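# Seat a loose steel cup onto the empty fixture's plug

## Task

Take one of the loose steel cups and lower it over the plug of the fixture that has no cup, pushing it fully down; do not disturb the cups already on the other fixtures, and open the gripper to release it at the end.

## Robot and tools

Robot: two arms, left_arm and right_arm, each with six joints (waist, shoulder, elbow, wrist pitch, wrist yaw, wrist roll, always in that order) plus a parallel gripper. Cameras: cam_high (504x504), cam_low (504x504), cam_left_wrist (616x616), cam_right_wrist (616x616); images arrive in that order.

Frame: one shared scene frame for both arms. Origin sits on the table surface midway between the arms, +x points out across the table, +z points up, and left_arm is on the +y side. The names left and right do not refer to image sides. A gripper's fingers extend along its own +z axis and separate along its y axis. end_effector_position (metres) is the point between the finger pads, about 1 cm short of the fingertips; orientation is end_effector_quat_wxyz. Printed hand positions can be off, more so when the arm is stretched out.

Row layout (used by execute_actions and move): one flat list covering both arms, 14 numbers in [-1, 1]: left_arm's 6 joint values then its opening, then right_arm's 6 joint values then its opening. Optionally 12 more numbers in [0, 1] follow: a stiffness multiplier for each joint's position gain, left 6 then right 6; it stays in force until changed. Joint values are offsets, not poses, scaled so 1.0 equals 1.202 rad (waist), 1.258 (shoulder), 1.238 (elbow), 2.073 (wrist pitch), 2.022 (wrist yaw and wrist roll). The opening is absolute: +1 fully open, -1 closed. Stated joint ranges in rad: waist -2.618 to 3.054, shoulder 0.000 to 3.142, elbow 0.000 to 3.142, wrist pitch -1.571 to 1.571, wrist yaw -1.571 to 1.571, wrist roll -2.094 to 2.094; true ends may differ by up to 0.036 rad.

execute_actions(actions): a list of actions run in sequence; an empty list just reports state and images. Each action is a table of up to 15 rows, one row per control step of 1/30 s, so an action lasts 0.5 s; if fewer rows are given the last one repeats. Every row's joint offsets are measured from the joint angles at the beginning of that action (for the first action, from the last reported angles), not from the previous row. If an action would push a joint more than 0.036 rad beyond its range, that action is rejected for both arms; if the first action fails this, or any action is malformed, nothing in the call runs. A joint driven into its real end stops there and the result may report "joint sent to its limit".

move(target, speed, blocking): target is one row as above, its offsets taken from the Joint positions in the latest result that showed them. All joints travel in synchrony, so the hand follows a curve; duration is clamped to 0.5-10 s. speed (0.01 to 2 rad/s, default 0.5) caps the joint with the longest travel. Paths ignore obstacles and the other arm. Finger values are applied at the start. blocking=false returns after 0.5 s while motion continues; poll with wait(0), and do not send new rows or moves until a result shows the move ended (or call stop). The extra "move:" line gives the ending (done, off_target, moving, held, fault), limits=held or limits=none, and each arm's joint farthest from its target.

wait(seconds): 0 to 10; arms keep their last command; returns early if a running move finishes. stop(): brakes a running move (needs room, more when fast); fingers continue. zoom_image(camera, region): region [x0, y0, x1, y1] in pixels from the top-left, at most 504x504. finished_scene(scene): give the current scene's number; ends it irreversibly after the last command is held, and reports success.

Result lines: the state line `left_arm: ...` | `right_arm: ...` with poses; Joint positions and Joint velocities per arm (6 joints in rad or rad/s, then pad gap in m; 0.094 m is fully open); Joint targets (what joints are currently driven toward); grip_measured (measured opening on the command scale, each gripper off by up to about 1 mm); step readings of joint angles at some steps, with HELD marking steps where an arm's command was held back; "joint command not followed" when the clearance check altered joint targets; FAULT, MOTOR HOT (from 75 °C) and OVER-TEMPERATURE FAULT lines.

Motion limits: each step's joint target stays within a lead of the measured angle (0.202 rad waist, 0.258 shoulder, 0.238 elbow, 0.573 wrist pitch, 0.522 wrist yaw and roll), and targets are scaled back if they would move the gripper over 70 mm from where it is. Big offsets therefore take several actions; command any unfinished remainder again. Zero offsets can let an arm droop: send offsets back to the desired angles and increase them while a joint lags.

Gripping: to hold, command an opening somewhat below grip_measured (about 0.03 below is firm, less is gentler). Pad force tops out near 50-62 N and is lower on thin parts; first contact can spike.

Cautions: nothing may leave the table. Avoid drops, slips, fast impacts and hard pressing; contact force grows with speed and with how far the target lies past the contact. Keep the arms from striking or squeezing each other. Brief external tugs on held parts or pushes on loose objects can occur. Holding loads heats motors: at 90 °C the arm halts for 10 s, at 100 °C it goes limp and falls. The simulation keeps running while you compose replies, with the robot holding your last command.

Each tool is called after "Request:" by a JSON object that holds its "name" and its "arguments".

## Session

Request:
{"name": "execute_actions", "arguments": {"actions": []}}

Scene clock: 0.00 s.
left_arm: end_effector_position=(+0.4453, +0.1714, +0.1221) grip_measured=+1.000 end_effector_quat_wxyz=(+0.646, +0.324, +0.688, +0.066) | right_arm: end_effector_position=(+0.1646, -0.4862, +0.3930) grip_measured=+1.000 end_effector_quat_wxyz=(+0.640, +0.516, +0.569, -0.015)
Joint names: [waist, shoulder, elbow, wrist pitch, wrist yaw, wrist roll]
Joint positions: left_arm=[-0.331  1.856  0.627  1.07   0.025  0.546  0.094] | right_arm=[ 0.203  0.662  1.121 -0.72   0.801  0.902  0.094]
Joint velocities: left_arm=[ 0.002 -0.007 -0.012  0.051 -0.007  0.022  0.   ] | right_arm=[-0.007 -0.002  0.012 -0.007  0.007 -0.022  0.   ]
Joint targets: left_arm=[-0.331 1.852 0.631 1.064 0.026 0.541] | right_arm=[0.203 0.658 1.128 -0.724 0.805 0.899]
Joint stiffness scale: left_arm=[1. 1. 1. 1. 1. 1.] | right_arm=[1. 1. 1. 1. 1. 1.]

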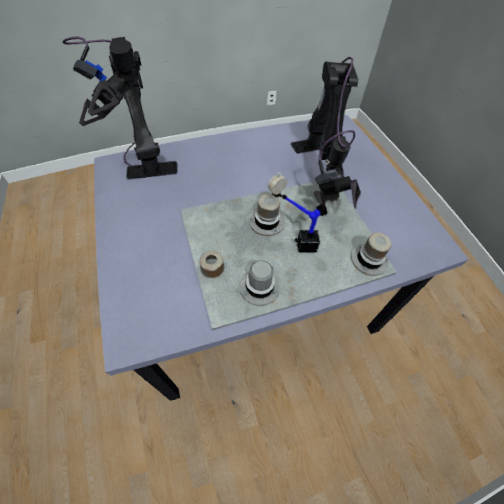

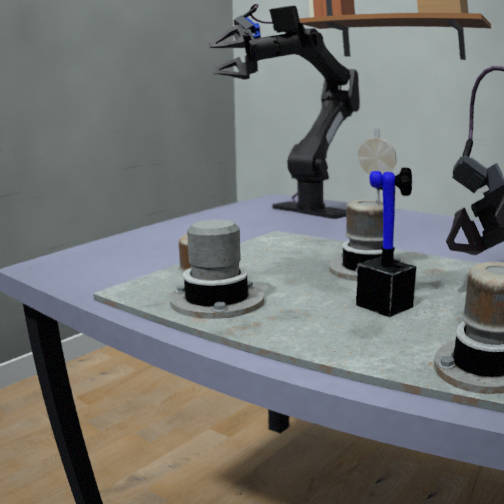

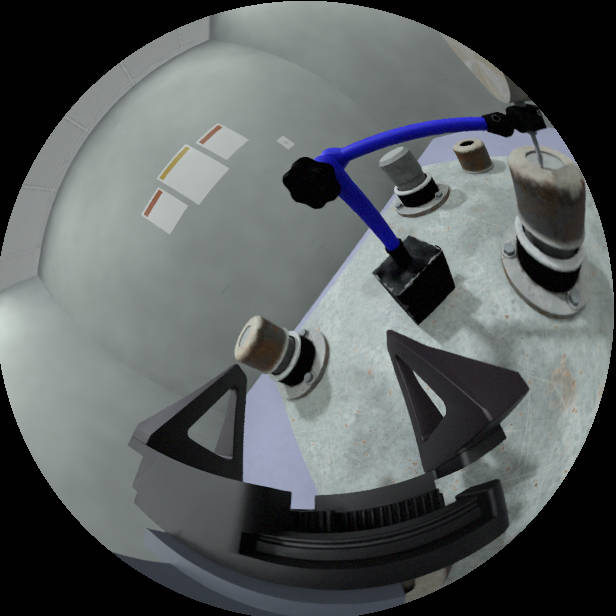

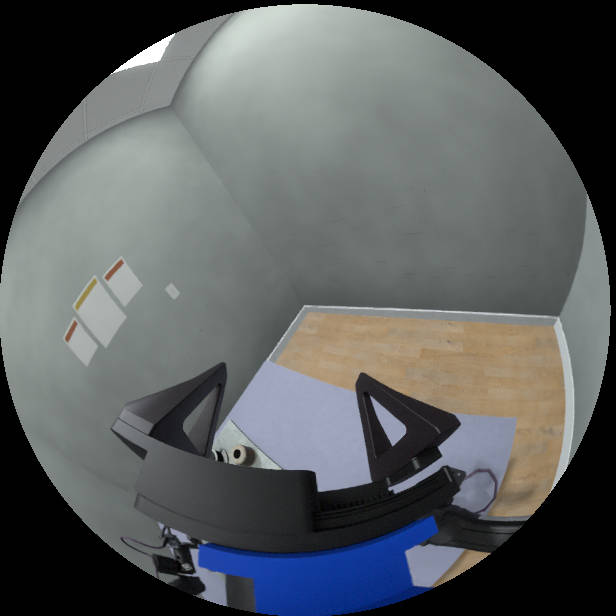

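Request:
{"name": "zoom_image", "arguments": {"camera": "cam_high", "region": [180, 230, 300, 330]}}

Region (180, 230, 300, 330) of cam_high's 504x504 image, scaled by 4.200, with more detail than that image has.

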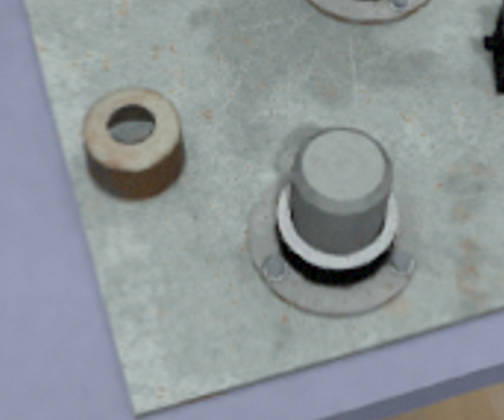

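Request:
{"name": "move", "arguments": {"target": [0,-0.003,0.003,-0.003,0,-0.002,1,0.1522,1.0,0.147,0.3714,-0.4026,-0.45,1], "speed": 1.3}}

Scene clock: 44.80 s.
left_arm: end_effector_position=(+0.4453, +0.1714, +0.1221) grip_measured=+1.000 end_effector_quat_wxyz=(+0.646, +0.324, +0.688, +0.066) | right_arm: end_effector_position=(+0.4965, -0.2425, +0.1184) grip_measured=+1.000 end_effector_quat_wxyz=(+0.454, -0.104, +0.883, +0.053)
Joint names: [waist, shoulder, elbow, wrist pitch, wrist yaw, wrist roll]
Joint positions: left_arm=[-0.331  1.856  0.627  1.07   0.025  0.546  0.094] | right_arm=[0.381 1.935 1.276 0.038 0.001 0.001 0.094]
Joint velocities: left_arm=[-0.002 -0.007 -0.017  0.007 -0.081 -0.022  0.   ] | right_arm=[-0.022  0.017 -0.007  0.037 -0.022  0.007  0.   ]
Joint targets: left_arm=[-0.331 1.852 0.631 1.064 0.025 0.542] | right_arm=[0.386 1.920 1.303 0.050 -0.013 -0.007]
Joint stiffness scale: left_arm=[1. 1. 1. 1. 1. 1.] | right_arm=[1. 1. 1. 1. 1. 1.]
move: off_target (right_arm); limits=none; left_arm: farthest joint: the wrist pitch, 0.006 radians from its target (0.006 radians at the start); right_arm: farthest joint: the elbow, 0.027 radians from its target (0.182 radians at the start)

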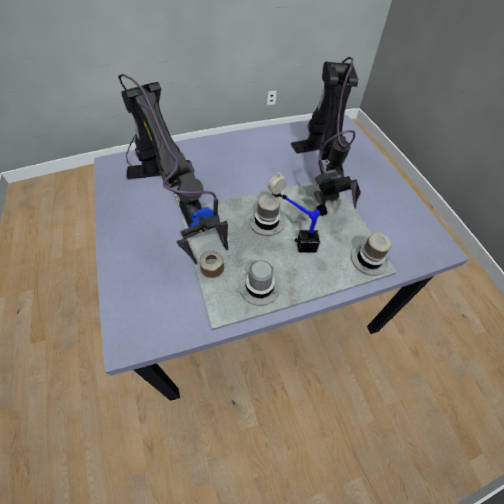

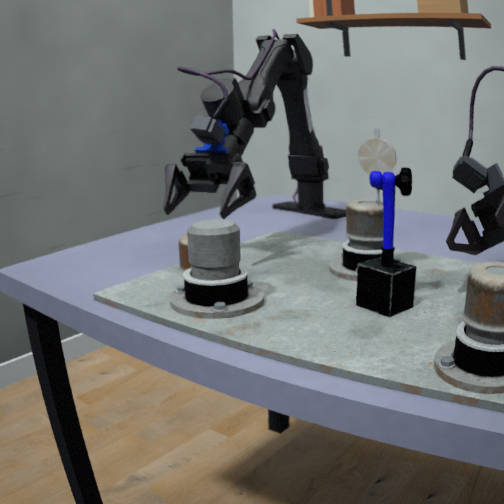

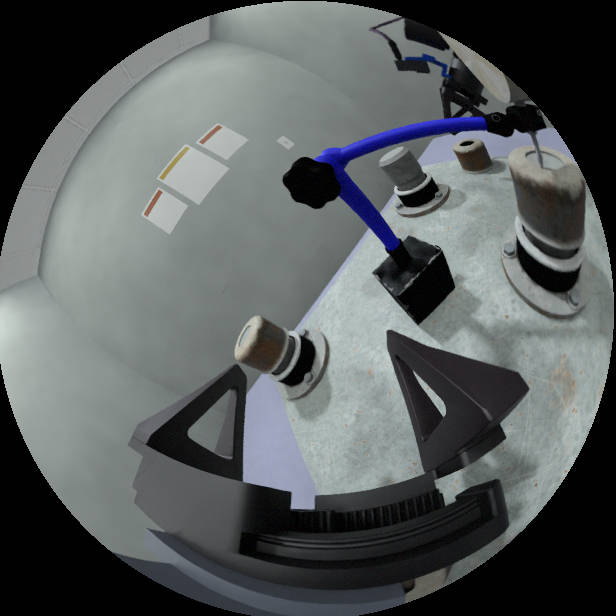

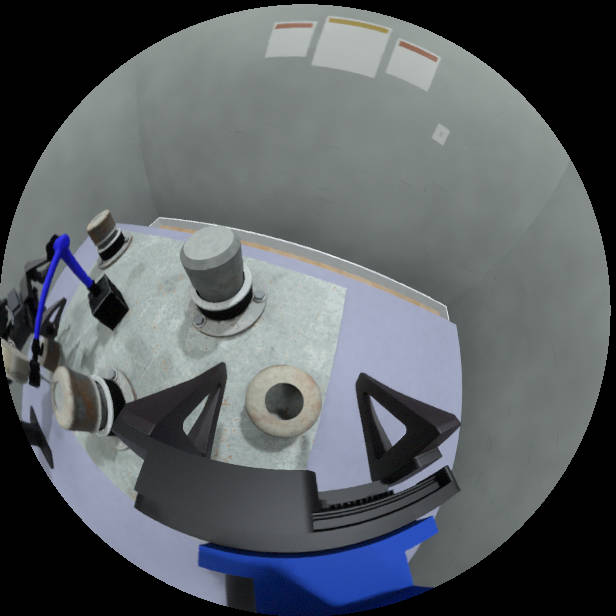

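Request:
{"name": "zoom_image", "arguments": {"camera": "cam_right_wrist", "region": [200, 330, 400, 480]}}

Region (200, 330, 400, 480) of cam_right_wrist's 616x616 image, scaled by 2.520, with more detail than that image has; it fills the top 378 rows of this view, and the rest is white.

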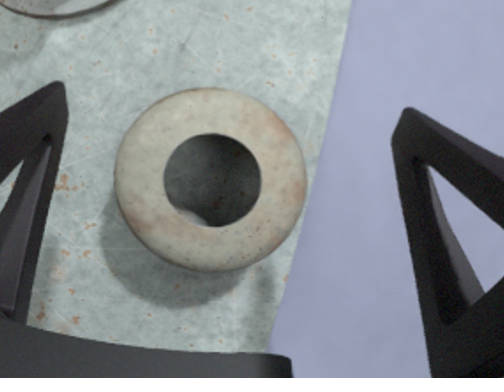

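Request:
{"name": "execute_actions", "arguments": {"actions": [[[0,-0.003,0.003,-0.003,0,-0.002,1,0.006,0.0014,-0.0015,0.0076,-0.007,-0.004,1],[0,-0.003,0.003,-0.003,0,-0.002,1,0.007,0.0054,-0.0058,0.0128,-0.007,-0.004,1],[0,-0.003,0.003,-0.003,0,-0.002,1,0.008,0.0119,-0.0129,0.0212,-0.007,-0.004,1],[0,-0.003,0.003,-0.003,0,-0.002,1,0.009,0.0206,-0.0224,0.0326,-0.007,-0.004,1],[0,-0.003,0.003,-0.003,0,-0.002,1,0.0096,0.0312,-0.0339,0.0464,-0.007,-0.004,1],[0,-0.003,0.003,-0.003,0,-0.002,1,0.0096,0.0431,-0.0467,0.0619,-0.007,-0.004,1],[0,-0.003,0.003,-0.003,0,-0.002,1,0.0096,0.0559,-0.0607,0.0786,-0.007,-0.004,1],[0,-0.003,0.003,-0.003,0,-0.002,1,0.0096,0.0689,-0.0748,0.0955,-0.007,-0.004,1],[0,-0.003,0.003,-0.003,0,-0.002,1,0.0096,0.0817,-0.0888,0.1122,-0.007,-0.004,1],[0,-0.003,0.003,-0.003,0,-0.002,1,0.0096,0.0936,-0.1016,0.1277,-0.007,-0.004,1],[0,-0.003,0.003,-0.003,0,-0.002,1,0.0096,0.1042,-0.1131,0.1415,-0.007,-0.004,1],[0,-0.003,0.003,-0.003,0,-0.002,1,0.0096,0.1129,-0.1226,0.1529,-0.007,-0.004,1],[0,-0.003,0.003,-0.003,0,-0.002,1,0.0096,0.1194,-0.1297,0.1613,-0.007,-0.004,1],[0,-0.003,0.003,-0.003,0,-0.002,1,0.0096,0.1234,-0.134,0.1665,-0.007,-0.004,1],[0,-0.003,0.003,-0.003,0,-0.002,1,0.0096,0.1248,-0.1355,0.1683,-0.007,-0.004,1]]]}}

Request:
{"name": "execute_actions", "arguments": {"actions": []}}

Scene clock: 104.83 s.
left_arm: end_effector_position=(+0.4453, +0.1714, +0.1221) grip_measured=+1.000 end_effector_quat_wxyz=(+0.646, +0.324, +0.688, +0.066) | right_arm: end_effector_position=(+0.4885, -0.2434, +0.0365) grip_measured=+1.000 end_effector_quat_wxyz=(+0.447, -0.102, +0.887, +0.056)
Joint names: [waist, shoulder, elbow, wrist pitch, wrist yaw, wrist roll]
Joint positions: left_arm=[-0.331  1.856  0.627  1.07   0.025  0.546  0.094] | right_arm=[ 0.381  2.078  1.122  0.32  -0.004  0.008  0.094]
Joint velocities: left_arm=[ 0.002 -0.012 -0.007 -0.051  0.007 -0.095  0.   ] | right_arm=[-0.002  0.027 -0.12   0.388  0.007  0.066  0.   ]
Joint targets: left_arm=[-0.331 1.852 0.631 1.064 0.025 0.542] | right_arm=[0.392 2.091 1.108 0.387 -0.013 -0.008]
Joint stiffness scale: left_arm=[1. 1. 1. 1. 1. 1.] | right_arm=[1. 1. 1. 1. 1. 1.]
Step readings (joint positions):
0: left_arm=[-0.331 1.856 0.627 1.070 0.025 0.546] | right_arm=[0.381 1.935 1.276 0.038 0.001 -0.000]
1: left_arm=[-0.331 1.856 0.627 1.070 0.025 0.546] | right_arm=[0.381 1.935 1.276 0.039 0.001 -0.000]
2: left_arm=[-0.331 1.856 0.627 1.070 0.025 0.546] | right_arm=[0.381 1.935 1.276 0.040 0.001 -0.000]
4: left_arm=[-0.331 1.856 0.627 1.070 0.025 0.546] | right_arm=[0.381 1.936 1.274 0.055 0.001 -0.000]
8: left_arm=[-0.331 1.856 0.627 1.070 0.025 0.546] | right_arm=[0.381 1.964 1.235 0.148 0.001 -0.000]
15: Joint positions above

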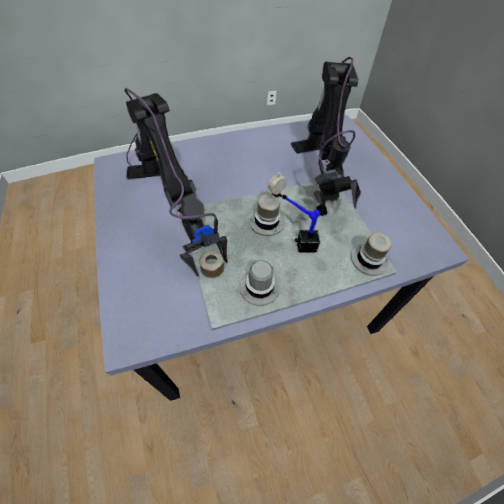

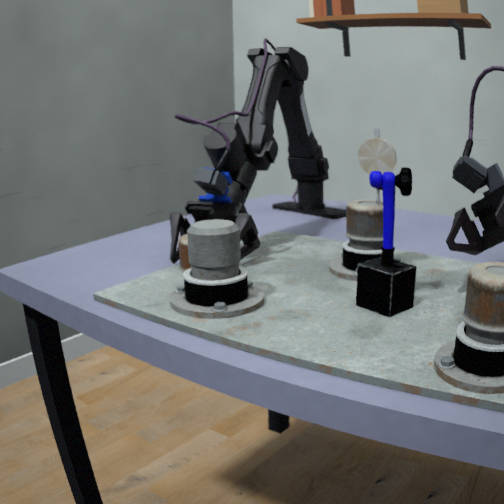

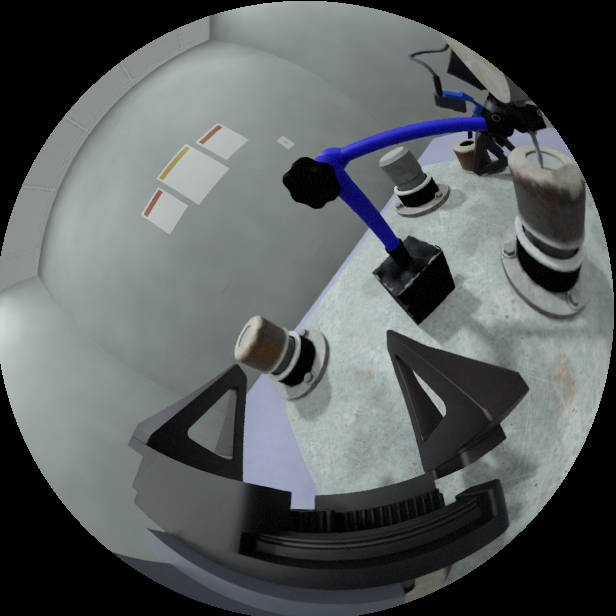

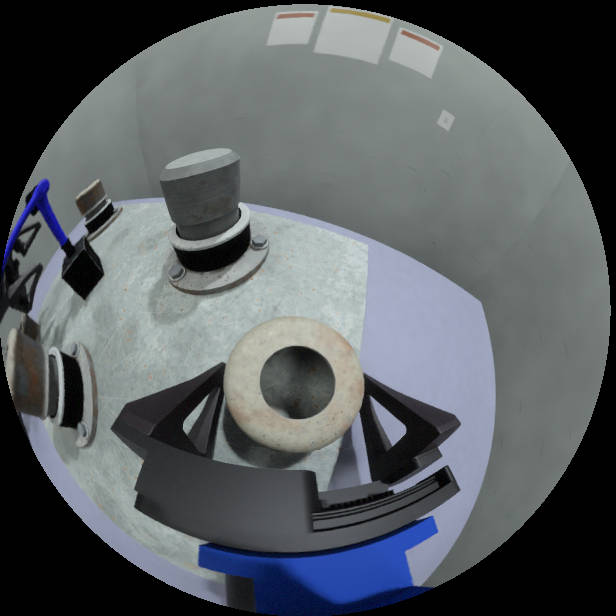

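Scene clock: 104.83 s.
left_arm: end_effector_position=(+0.4453, +0.1714, +0.1221) grip_measured=+1.000 end_effector_quat_wxyz=(+0.646, +0.324, +0.688, +0.066) | right_arm: end_effector_position=(+0.4885, -0.2434, +0.0365) grip_measured=+1.000 end_effector_quat_wxyz=(+0.447, -0.102, +0.887, +0.056)
Joint names: [waist, shoulder, elbow, wrist pitch, wrist yaw, wrist roll]
Joint positions: left_arm=[-0.331  1.856  0.627  1.07   0.025  0.546  0.094] | right_arm=[ 0.381  2.078  1.122  0.32  -0.004  0.008  0.094]
Joint velocities: left_arm=[ 0.002 -0.012 -0.007 -0.051  0.007 -0.095  0.   ] | right_arm=[-0.002  0.027 -0.12   0.388  0.007  0.066  0.   ]
Joint targets: left_arm=[-0.331 1.852 0.631 1.064 0.025 0.542] | right_arm=[0.392 2.091 1.108 0.387 -0.013 -0.008]
Joint stiffness scale: left_arm=[1. 1. 1. 1. 1. 1.] | right_arm=[1. 1. 1. 1. 1. 1.]

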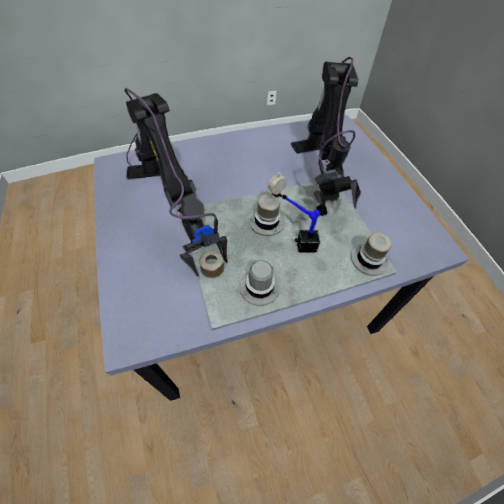

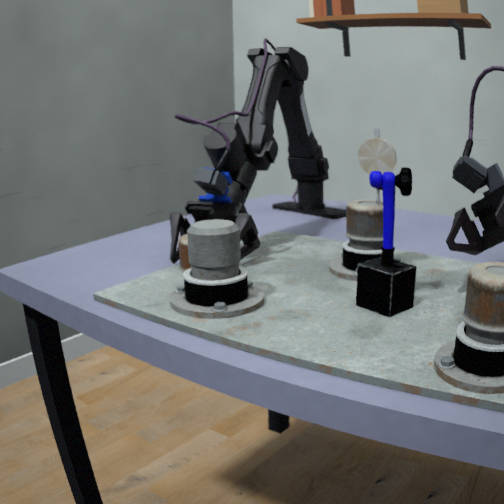

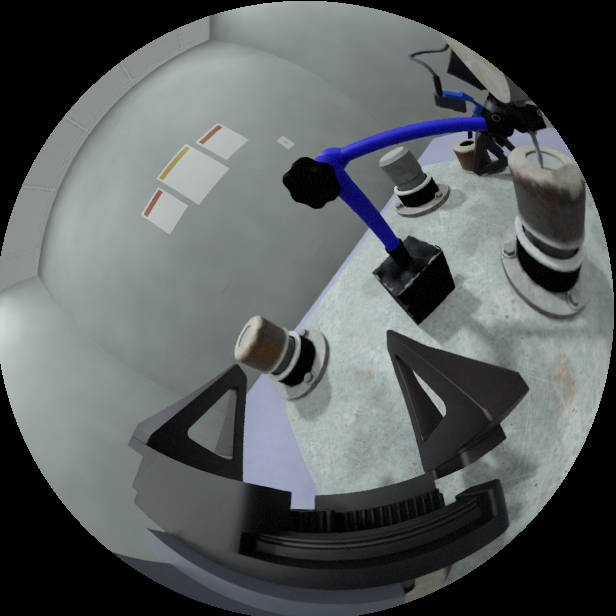

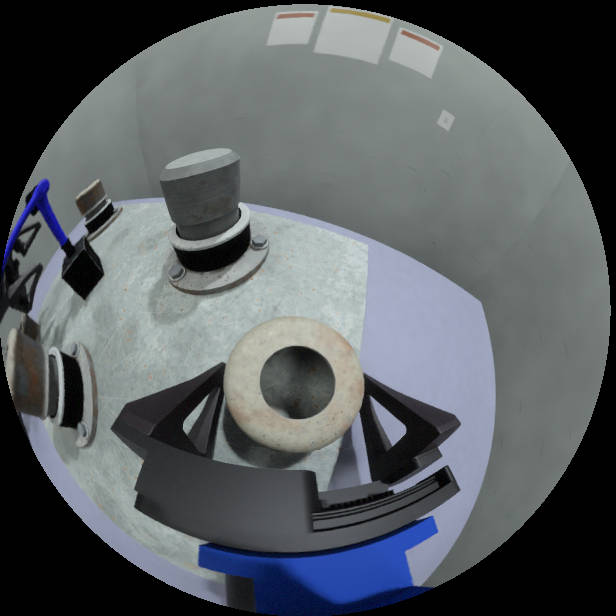

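Request:
{"name": "execute_actions", "arguments": {"actions": []}}

Scene clock: 106.53 s.
left_arm: end_effector_position=(+0.4453, +0.1714, +0.1221) grip_measured=+1.000 end_effector_quat_wxyz=(+0.646, +0.324, +0.688, +0.066) | right_arm: end_effector_position=(+0.4943, -0.2399, +0.0444) grip_measured=+1.000 end_effector_quat_wxyz=(+0.468, -0.106, +0.875, +0.058)
Joint names: [waist, shoulder, elbow, wrist pitch, wrist yaw, wrist roll]
Joint positions: left_arm=[-0.331  1.856  0.627  1.07   0.025  0.546  0.094] | right_arm=[ 0.384  2.081  1.119  0.375 -0.004 -0.     0.094]
Joint velocities: left_arm=[-0.012 -0.002 -0.012 -0.066 -0.037 -0.007  0.   ] | right_arm=[-0.012  0.002  0.007 -0.051 -0.007  0.066  0.   ]
Joint targets: left_arm=[-0.331 1.852 0.631 1.064 0.025 0.542] | right_arm=[0.392 2.092 1.108 0.387 -0.013 -0.007]
Joint stiffness scale: left_arm=[1. 1. 1. 1. 1. 1.] | right_arm=[1. 1. 1. 1. 1. 1.]

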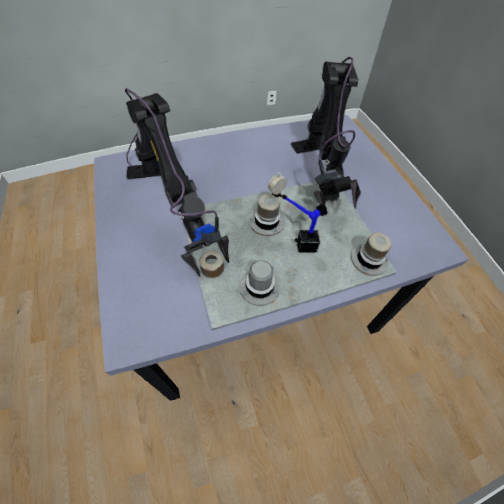

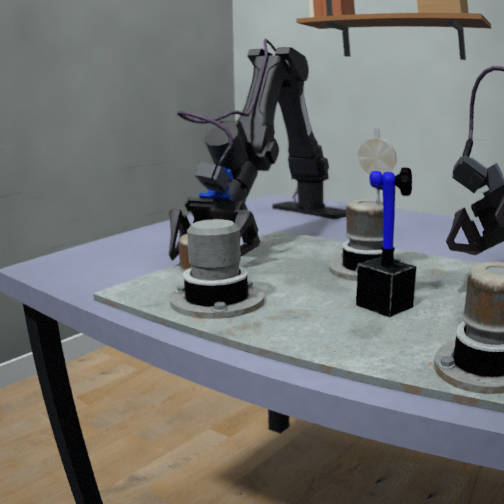

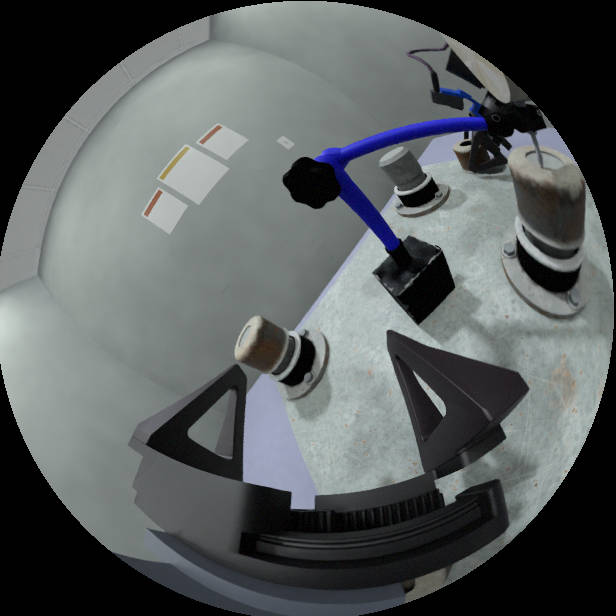

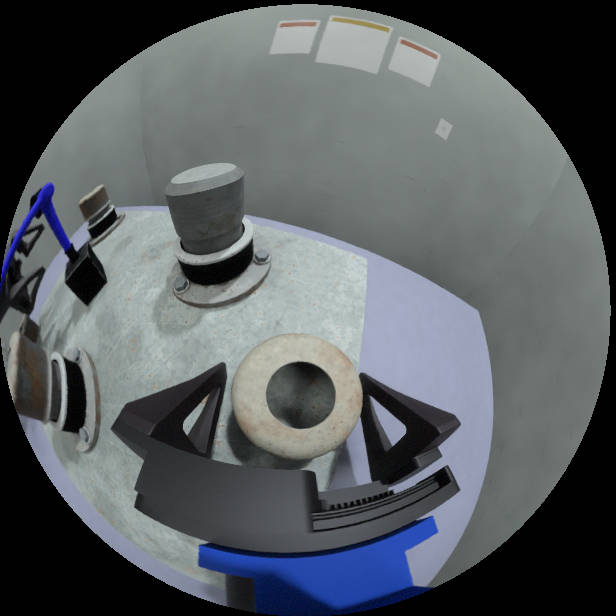

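Request:
{"name": "execute_actions", "arguments": {"actions": [[[0,-0.003,0.003,-0.003,0,-0.002,1,0.0067,0.011,-0.0089,0.0058,-0.0045,-0.0035,0.9],[0,-0.003,0.003,-0.003,0,-0.002,1,0.0067,0.013,-0.0089,0.0058,-0.0045,-0.0035,0.8],[0,-0.003,0.003,-0.003,0,-0.002,1,0.0067,0.0151,-0.0089,0.0058,-0.0045,-0.0035,0.72],[0,-0.003,0.003,-0.003,0,-0.002,1,0.0067,0.0151,-0.0089,0.0058,-0.0045,-0.0035,0.65],[0,-0.003,0.003,-0.003,0,-0.002,1,0.0067,0.0151,-0.0089,0.0058,-0.0045,-0.0035,0.6],[0,-0.003,0.003,-0.003,0,-0.002,1,0.0067,0.0151,-0.0089,0.0058,-0.0045,-0.0035,0.56],[0,-0.003,0.003,-0.003,0,-0.002,1,0.0067,0.0151,-0.0089,0.0058,-0.0045,-0.0035,0.53],[0,-0.003,0.003,-0.003,0,-0.002,1,0.0067,0.0151,-0.0089,0.0058,-0.0045,-0.0035,0.51],[0,-0.003,0.003,-0.003,0,-0.002,1,0.0067,0.0151,-0.0089,0.0058,-0.0045,-0.0035,0.49],[0,-0.003,0.003,-0.003,0,-0.002,1,0.0067,0.0151,-0.0089,0.0058,-0.0045,-0.0035,0.47],[0,-0.003,0.003,-0.003,0,-0.002,1,0.0067,0.0151,-0.0089,0.0058,-0.0045,-0.0035,0.455],[0,-0.003,0.003,-0.003,0,-0.002,1,0.0067,0.0151,-0.0089,0.0058,-0.0045,-0.0035,0.44]]]}}

Scene clock: 121.20 s.
left_arm: end_effector_position=(+0.4453, +0.1714, +0.1221) grip_measured=+1.000 end_effector_quat_wxyz=(+0.646, +0.324, +0.688, +0.066) | right_arm: end_effector_position=(+0.4944, -0.2399, +0.0445) grip_measured=+0.469 end_effector_quat_wxyz=(+0.469, -0.106, +0.875, +0.058)
Joint names: [waist, shoulder, elbow, wrist pitch, wrist yaw, wrist roll]
Joint positions: left_arm=[-0.331  1.856  0.627  1.07   0.025  0.546  0.094] | right_arm=[ 0.384  2.081  1.119  0.375 -0.004 -0.001  0.069]
Joint velocities: left_arm=[-0.022  0.017 -0.012  0.037 -0.066  0.007  0.   ] | right_arm=[-0.007  0.007  0.012 -0.037 -0.095  0.081 -0.001]
Joint targets: left_arm=[-0.331 1.852 0.631 1.064 0.025 0.542] | right_arm=[0.392 2.100 1.108 0.387 -0.013 -0.007]
Joint stiffness scale: left_arm=[1. 1. 1. 1. 1. 1.] | right_arm=[1. 1. 1. 1. 1. 1.]
Step readings (joint positions):
0: left_arm=[-0.331 1.856 0.627 1.070 0.025 0.546] | right_arm=[0.384 2.081 1.119 0.375 -0.004 -0.000]
1: left_arm=[-0.331 1.856 0.627 1.070 0.025 0.546] | right_arm=[0.384 2.081 1.119 0.375 -0.004 -0.001]
2: left_arm=[-0.331 1.856 0.627 1.070 0.025 0.546] | right_arm=[0.384 2.081 1.119 0.375 -0.004 -0.001]
4: left_arm=[-0.331 1.856 0.627 1.070 0.025 0.546] | right_arm=[0.384 2.081 1.119 0.375 -0.004 -0.001]
8: left_arm=[-0.331 1.856 0.627 1.070 0.025 0.546] | right_arm=[0.384 2.081 1.119 0.375 -0.004 -0.001]
15: Joint positions above

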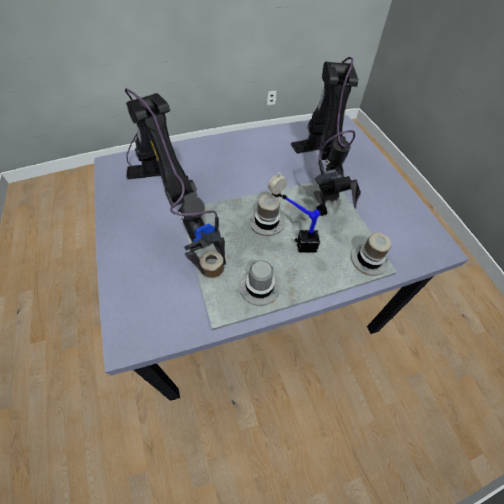

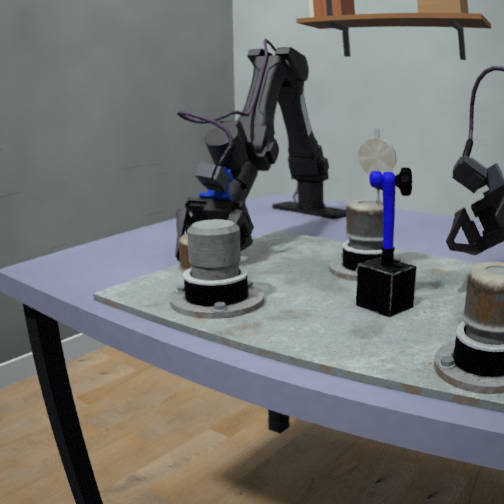

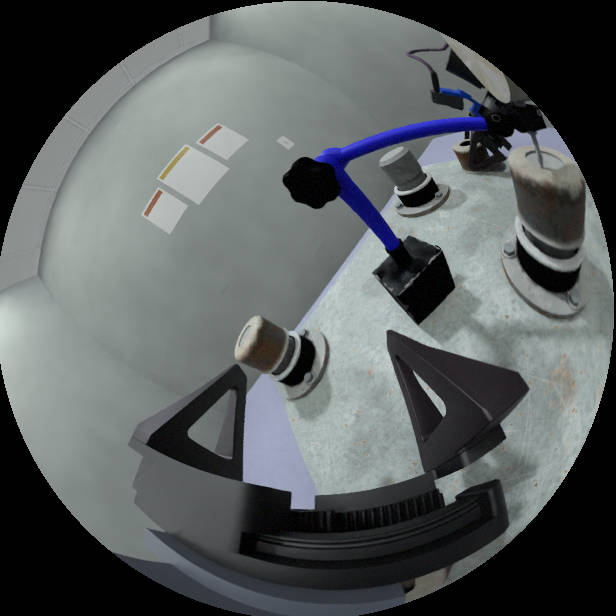

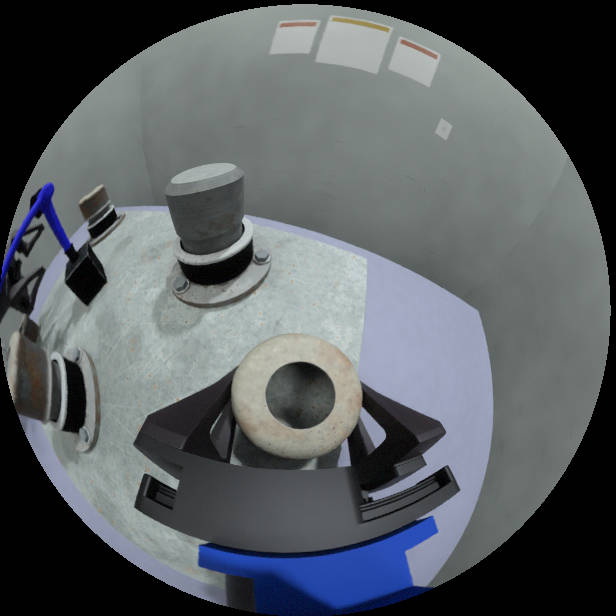

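Request:
{"name": "execute_actions", "arguments": {"actions": [[[0,-0.003,0.003,-0.003,0,-0.002,1,0.0067,0.005,0.0081,0.0096,-0.0045,-0.003,0.44],[0,-0.003,0.003,-0.003,0,-0.002,1,0.0067,-0.005,0.0178,0.0145,-0.0045,-0.003,0.44],[0,-0.003,0.003,-0.003,0,-0.002,1,0.0067,-0.0119,0.0261,0.0172,-0.0045,-0.003,0.44],[0,-0.003,0.003,-0.003,0,-0.002,1,0.0067,-0.0119,0.0356,0.0159,-0.0045,-0.003,0.44],[0,-0.003,0.003,-0.003,0,-0.002,1,0.0067,-0.0119,0.0473,0.0104,-0.0045,-0.003,0.44],[0,-0.003,0.003,-0.003,0,-0.002,1,0.0067,-0.0119,0.0599,0.0028,-0.0045,-0.003,0.44],[0,-0.003,0.003,-0.003,0,-0.002,1,0.0067,-0.0119,0.0759,-0.0068,-0.0045,-0.003,0.44],[0,-0.003,0.003,-0.003,0,-0.002,1,0.0067,-0.0119,0.0952,-0.0182,-0.0045,-0.003,0.44],[0,-0.003,0.003,-0.003,0,-0.002,1,0.0067,-0.0119,0.1171,-0.0314,-0.0045,-0.003,0.44],[0,-0.003,0.003,-0.003,0,-0.002,1,0.0067,-0.0119,0.1418,-0.0466,-0.0045,-0.003,0.44],[0,-0.003,0.003,-0.003,0,-0.002,1,0.0067,-0.0119,0.1689,-0.0632,-0.0045,-0.003,0.44],[0,-0.003,0.003,-0.003,0,-0.002,1,0.0067,-0.0119,0.1978,-0.081,-0.0045,-0.003,0.44],[0,-0.003,0.003,-0.003,0,-0.002,1,0.0067,-0.0119,0.2284,-0.0998,-0.0045,-0.003,0.44],[0,-0.003,0.003,-0.003,0,-0.002,1,0.0067,-0.0119,0.2602,-0.1192,-0.0045,-0.003,0.44],[0,-0.003,0.003,-0.003,0,-0.002,1,0.0067,-0.0119,0.2929,-0.1392,-0.0045,-0.003,0.44]],[[0,-0.003,0.003,-0.003,0,-0.002,1,0.0067,-0.0119,0.1588,-0.0596,-0.0045,-0.003,0.44],[0,-0.003,0.003,-0.003,0,-0.002,1,0.0067,-0.0119,0.1918,-0.0794,-0.0045,-0.003,0.44],[0,-0.003,0.003,-0.003,0,-0.002,1,0.0067,-0.0101,0.2246,-0.0987,-0.0045,-0.003,0.44],[0,-0.003,0.003,-0.003,0,-0.002,1,0.0075,-0.0075,0.2563,-0.1161,-0.0045,-0.003,0.44],[0,-0.003,0.003,-0.003,0,-0.002,1,0.0091,-0.0022,0.2869,-0.1312,-0.0045,-0.003,0.44],[0,-0.003,0.003,-0.003,0,-0.002,1,0.0114,0.0052,0.3158,-0.1439,-0.0045,-0.003,0.44],[0,-0.003,0.003,-0.003,0,-0.002,1,0.0142,0.0145,0.3429,-0.1545,-0.0045,-0.003,0.44],[0,-0.003,0.003,-0.003,0,-0.002,1,0.0173,0.0246,0.3676,-0.1631,-0.0045,-0.003,0.44],[0,-0.003,0.003,-0.003,0,-0.002,1,0.0205,0.0352,0.3896,-0.1698,-0.0045,-0.003,0.44],[0,-0.003,0.003,-0.003,0,-0.002,1,0.0236,0.0456,0.4088,-0.175,-0.0045,-0.003,0.44],[0,-0.003,0.003,-0.003,0,-0.002,1,0.0264,0.0548,0.4248,-0.1789,-0.0045,-0.003,0.44],[0,-0.003,0.003,-0.003,0,-0.002,1,0.0287,0.0622,0.4375,-0.182,-0.0045,-0.003,0.44],[0,-0.003,0.003,-0.003,0,-0.002,1,0.0303,0.0676,0.4467,-0.1843,-0.0045,-0.003,0.44],[0,-0.003,0.003,-0.003,0,-0.002,1,0.0313,0.0708,0.4522,-0.1856,-0.0045,-0.003,0.44],[0,-0.003,0.003,-0.003,0,-0.002,1,0.0316,0.0719,0.454,-0.1861,-0.0045,-0.003,0.44]]]}}

Scene clock: 242.20 s.
left_arm: end_effector_position=(+0.4453, +0.1714, +0.1221) grip_measured=+1.000 end_effector_quat_wxyz=(+0.646, +0.324, +0.688, +0.066) | right_arm: end_effector_position=(+0.5854, -0.1995, +0.2391) grip_measured=+0.469 end_effector_quat_wxyz=(+0.541, -0.112, +0.830, +0.074)
Joint names: [waist, shoulder, elbow, wrist pitch, wrist yaw, wrist roll]
Joint positions: left_arm=[-0.331  1.856  0.627  1.07   0.025  0.546  0.094] | right_arm=[ 0.412  2.147  1.904 -0.172 -0.004 -0.001  0.069]
Joint velocities: left_arm=[ 0.012 -0.022  0.007 -0.037 -0.051  0.007  0.   ] | right_arm=[ 0.1    0.247  0.125 -0.3   -0.007 -0.037 -0.001]
Joint targets: left_arm=[-0.331 1.852 0.631 1.064 0.025 0.542] | right_arm=[0.422 2.172 1.939 -0.219 -0.013 -0.007]
Joint stiffness scale: left_arm=[1. 1. 1. 1. 1. 1.] | right_arm=[1. 1. 1. 1. 1. 1.]
Step readings (joint positions; steps 1 to 15: 1st action; 16 to 30: 2nd action):
0: left_arm=[-0.331 1.856 0.627 1.070 0.025 0.546] | right_arm=[0.384 2.081 1.119 0.375 -0.004 -0.001]
1: left_arm=[-0.331 1.856 0.627 1.070 0.025 0.546] | right_arm=[0.384 2.081 1.119 0.376 -0.004 -0.001]
2: left_arm=[-0.331 1.856 0.627 1.070 0.025 0.546] | right_arm=[0.384 2.081 1.119 0.376 -0.004 -0.001]
4: left_arm=[-0.331 1.856 0.627 1.070 0.025 0.546] | right_arm=[0.384 2.081 1.121 0.376 -0.004 -0.001]
8: left_arm=[-0.331 1.856 0.627 1.070 0.025 0.546] | right_arm=[0.384 2.081 1.159 0.336 -0.004 -0.001]
15: left_arm=[-0.331 1.856 0.627 1.070 0.025 0.546] | right_arm=[0.384 2.081 1.377 0.167 -0.004 -0.001]
16: left_arm=[-0.331 1.856 0.627 1.070 0.025 0.546] | right_arm=[0.384 2.083 1.426 0.128 -0.004 -0.001]
17: left_arm=[-0.331 1.856 0.627 1.070 0.025 0.546] | right_arm=[0.384 2.086 1.480 0.089 -0.004 -0.001]
19: left_arm=[-0.331 1.856 0.627 1.070 0.025 0.546] | right_arm=[0.384 2.088 1.582 0.025 -0.004 -0.001]
23: left_arm=[-0.331 1.856 0.627 1.070 0.025 0.546] | right_arm=[0.387 2.090 1.751 -0.076 -0.004 -0.001]
30: Joint positions above

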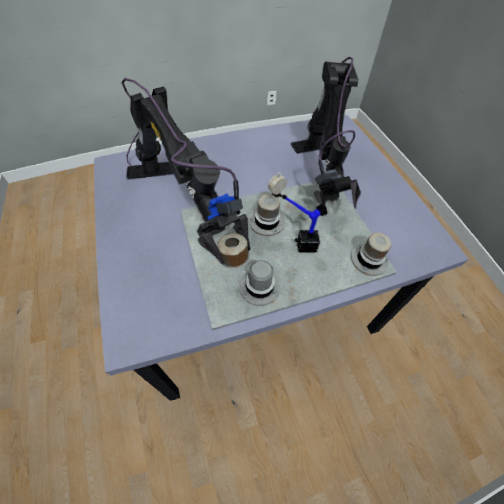

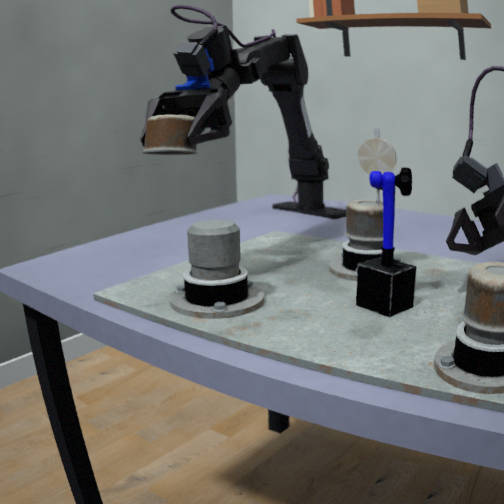

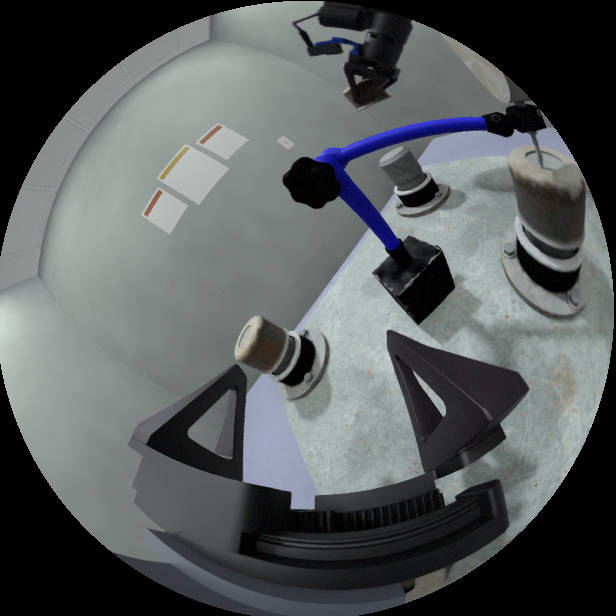

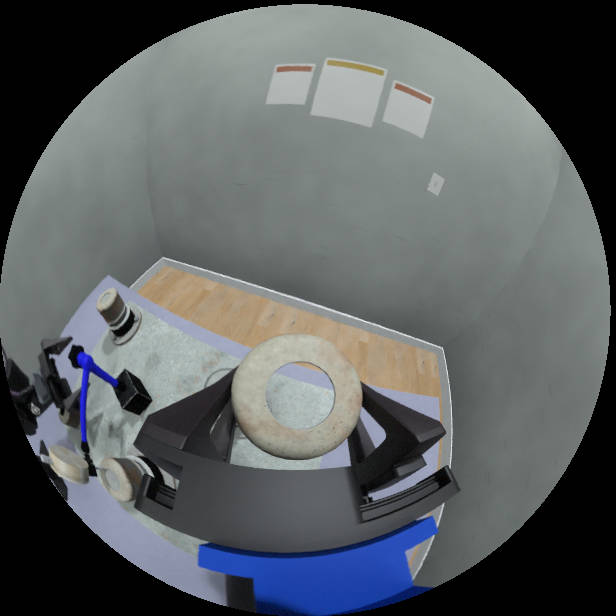

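Request:
{"name": "execute_actions", "arguments": {"actions": []}}

Scene clock: 244.03 s.
left_arm: end_effector_position=(+0.4453, +0.1714, +0.1221) grip_measured=+1.000 end_effector_quat_wxyz=(+0.646, +0.324, +0.688, +0.066) | right_arm: end_effector_position=(+0.5809, -0.1961, +0.1822) grip_measured=+0.469 end_effector_quat_wxyz=(+0.480, -0.120, +0.866, +0.068)
Joint names: [waist, shoulder, elbow, wrist pitch, wrist yaw, wrist roll]
Joint positions: left_arm=[-0.331  1.856  0.627  1.07   0.025  0.546  0.094] | right_arm=[ 0.419  2.211  1.906 -0.254 -0.004 -0.001  0.069]
Joint velocities: left_arm=[ 0.002  0.002 -0.007 -0.022  0.081 -0.007  0.   ] | right_arm=[ 0.017 -0.017  0.017 -0.022 -0.007 -0.051 -0.002]
Joint targets: left_arm=[-0.331 1.852 0.631 1.064 0.025 0.542] | right_arm=[0.422 2.172 1.939 -0.219 -0.013 -0.007]
Joint stiffness scale: left_arm=[1. 1. 1. 1. 1. 1.] | right_arm=[1. 1. 1. 1. 1. 1.]

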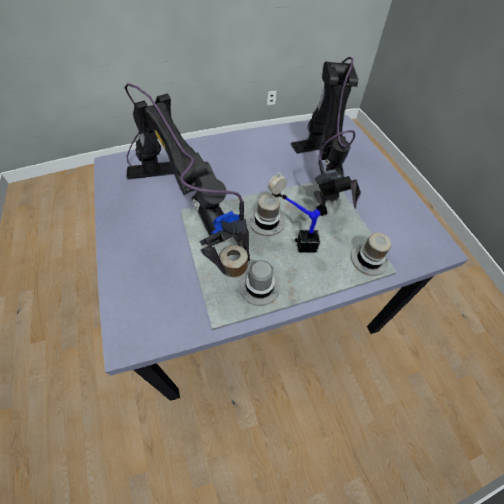

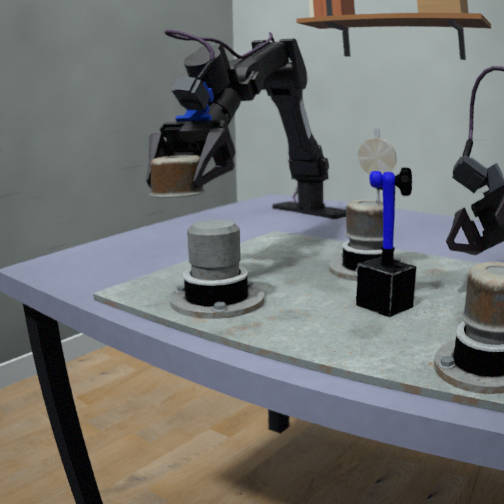

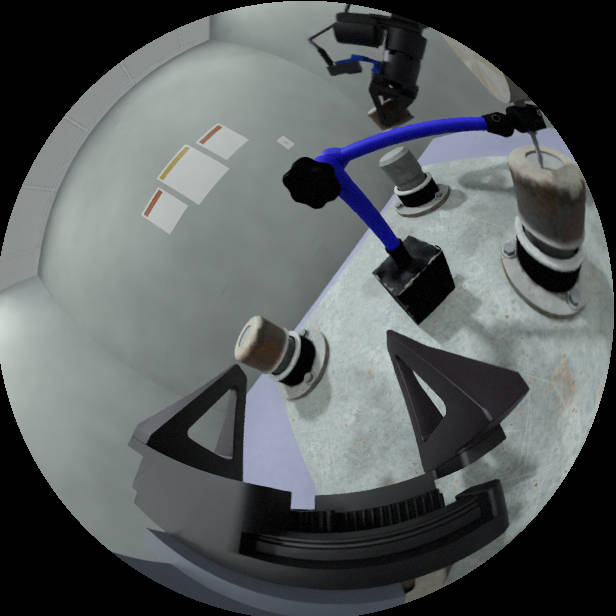

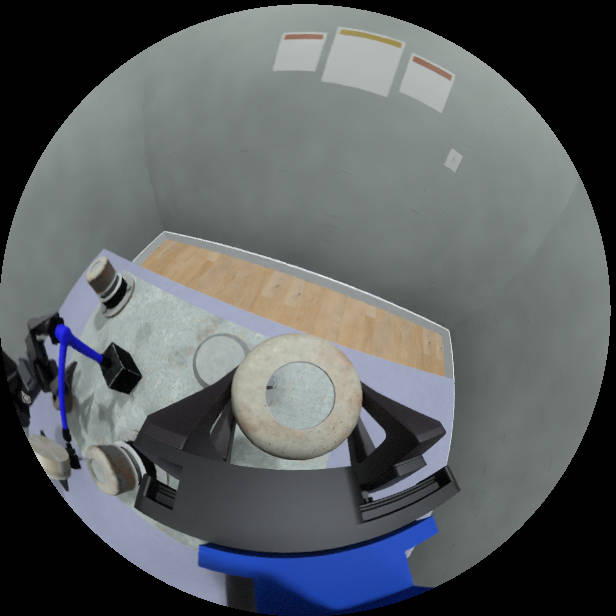

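Request:
{"name": "execute_actions", "arguments": {"actions": [[[0,-0.003,0.003,-0.003,0,-0.002,1,0.0067,-0.008,0.0267,0.0161,-0.0045,-0.003,0.44],[0,-0.003,0.003,-0.003,0,-0.002,1,0.0094,-0.0037,0.0267,0.0138,-0.0045,-0.003,0.44],[0,-0.003,0.003,-0.003,0,-0.002,1,0.0138,0.0034,0.0305,0.0101,-0.0045,-0.003,0.44],[0,-0.003,0.003,-0.003,0,-0.002,1,0.0196,0.013,0.0418,0.0052,-0.0045,-0.003,0.44],[0,-0.003,0.003,-0.003,0,-0.002,1,0.0268,0.0246,0.0599,-0.0009,-0.0045,-0.003,0.44],[0,-0.003,0.003,-0.003,0,-0.002,1,0.0347,0.0376,0.0838,-0.0076,-0.0045,-0.003,0.44],[0,-0.003,0.003,-0.003,0,-0.002,1,0.0433,0.0517,0.1121,-0.0149,-0.0045,-0.003,0.44],[0,-0.003,0.003,-0.003,0,-0.002,1,0.052,0.0659,0.1431,-0.0222,-0.0045,-0.003,0.44],[0,-0.003,0.003,-0.003,0,-0.002,1,0.0606,0.08,0.1751,-0.0296,-0.0045,-0.003,0.44],[0,-0.003,0.003,-0.003,0,-0.002,1,0.0686,0.093,0.2061,-0.0363,-0.0045,-0.003,0.44],[0,-0.003,0.003,-0.003,0,-0.002,1,0.0757,0.1046,0.2344,-0.0423,-0.0045,-0.003,0.44],[0,-0.003,0.003,-0.003,0,-0.002,1,0.0815,0.1142,0.2583,-0.0473,-0.0045,-0.003,0.44],[0,-0.003,0.003,-0.003,0,-0.002,1,0.0859,0.1213,0.2764,-0.051,-0.0045,-0.003,0.44],[0,-0.003,0.003,-0.003,0,-0.002,1,0.0886,0.1257,0.2877,-0.0533,-0.0045,-0.003,0.44],[0,-0.003,0.003,-0.003,0,-0.002,1,0.0895,0.1272,0.2916,-0.054,-0.0045,-0.003,0.44]]]}}

Scene clock: 297.10 s.
left_arm: end_effector_position=(+0.4453, +0.1714, +0.1221) grip_measured=+1.000 end_effector_quat_wxyz=(+0.646, +0.324, +0.688, +0.066) | right_arm: end_effector_position=(+0.5930, -0.1220, +0.1850) grip_measured=+0.469 end_effector_quat_wxyz=(+0.480, -0.164, +0.857, +0.093)
Joint names: [waist, shoulder, elbow, wrist pitch, wrist yaw, wrist roll]
Joint positions: left_arm=[-0.331  1.856  0.627  1.07   0.025  0.546  0.094] | right_arm=[ 0.519  2.383  2.201 -0.368 -0.006 -0.001  0.069]
Joint velocities: left_arm=[ 0.007 -0.007  0.007  0.007  0.037 -0.037  0.   ] | right_arm=[ 0.252  0.139  0.418 -0.081 -0.022 -0.051  0.001]
Joint targets: left_arm=[-0.331 1.852 0.631 1.064 0.025 0.542] | right_arm=[0.527 2.371 2.267 -0.366 -0.014 -0.007]
Joint stiffness scale: left_arm=[1. 1. 1. 1. 1. 1.] | right_arm=[1. 1. 1. 1. 1. 1.]
Step readings (joint positions):
0: left_arm=[-0.331 1.856 0.627 1.070 0.025 0.546] | right_arm=[0.419 2.211 1.906 -0.256 -0.004 -0.001]
1: left_arm=[-0.331 1.856 0.627 1.070 0.025 0.546] | right_arm=[0.419 2.211 1.906 -0.256 -0.004 -0.001]
2: left_arm=[-0.331 1.856 0.627 1.070 0.025 0.546] | right_arm=[0.419 2.211 1.906 -0.256 -0.004 -0.001]
4: left_arm=[-0.331 1.856 0.627 1.070 0.025 0.546] | right_arm=[0.421 2.213 1.909 -0.261 -0.004 -0.001]
8: left_arm=[-0.331 1.856 0.627 1.070 0.025 0.546] | right_arm=[0.442 2.268 1.991 -0.296 -0.004 -0.001]
15: Joint positions above

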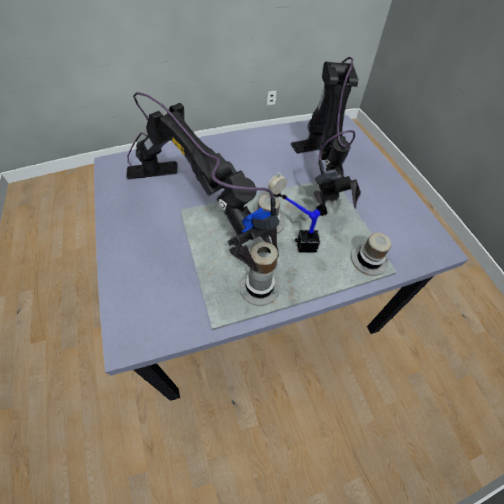

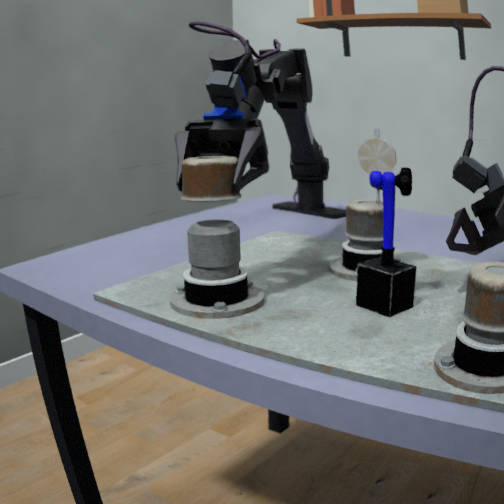

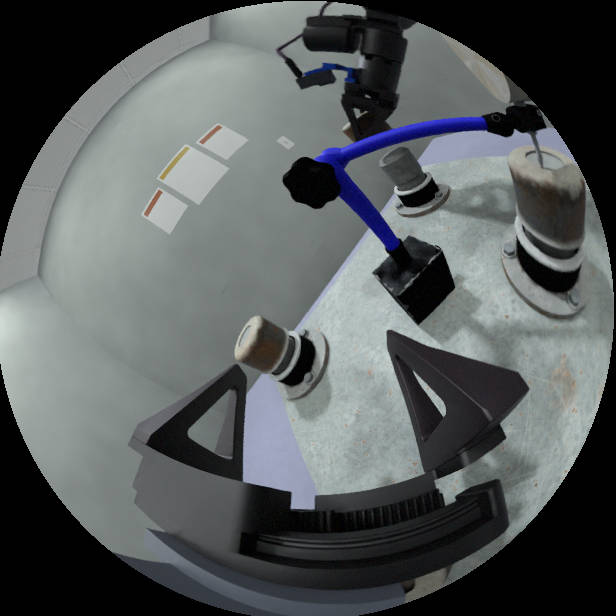

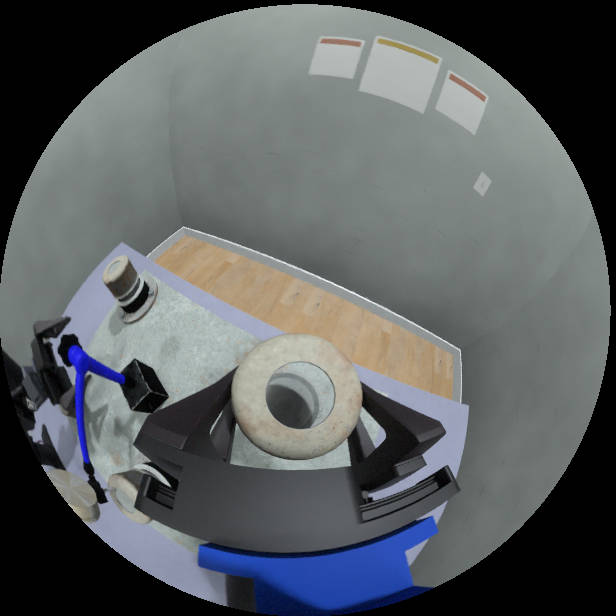

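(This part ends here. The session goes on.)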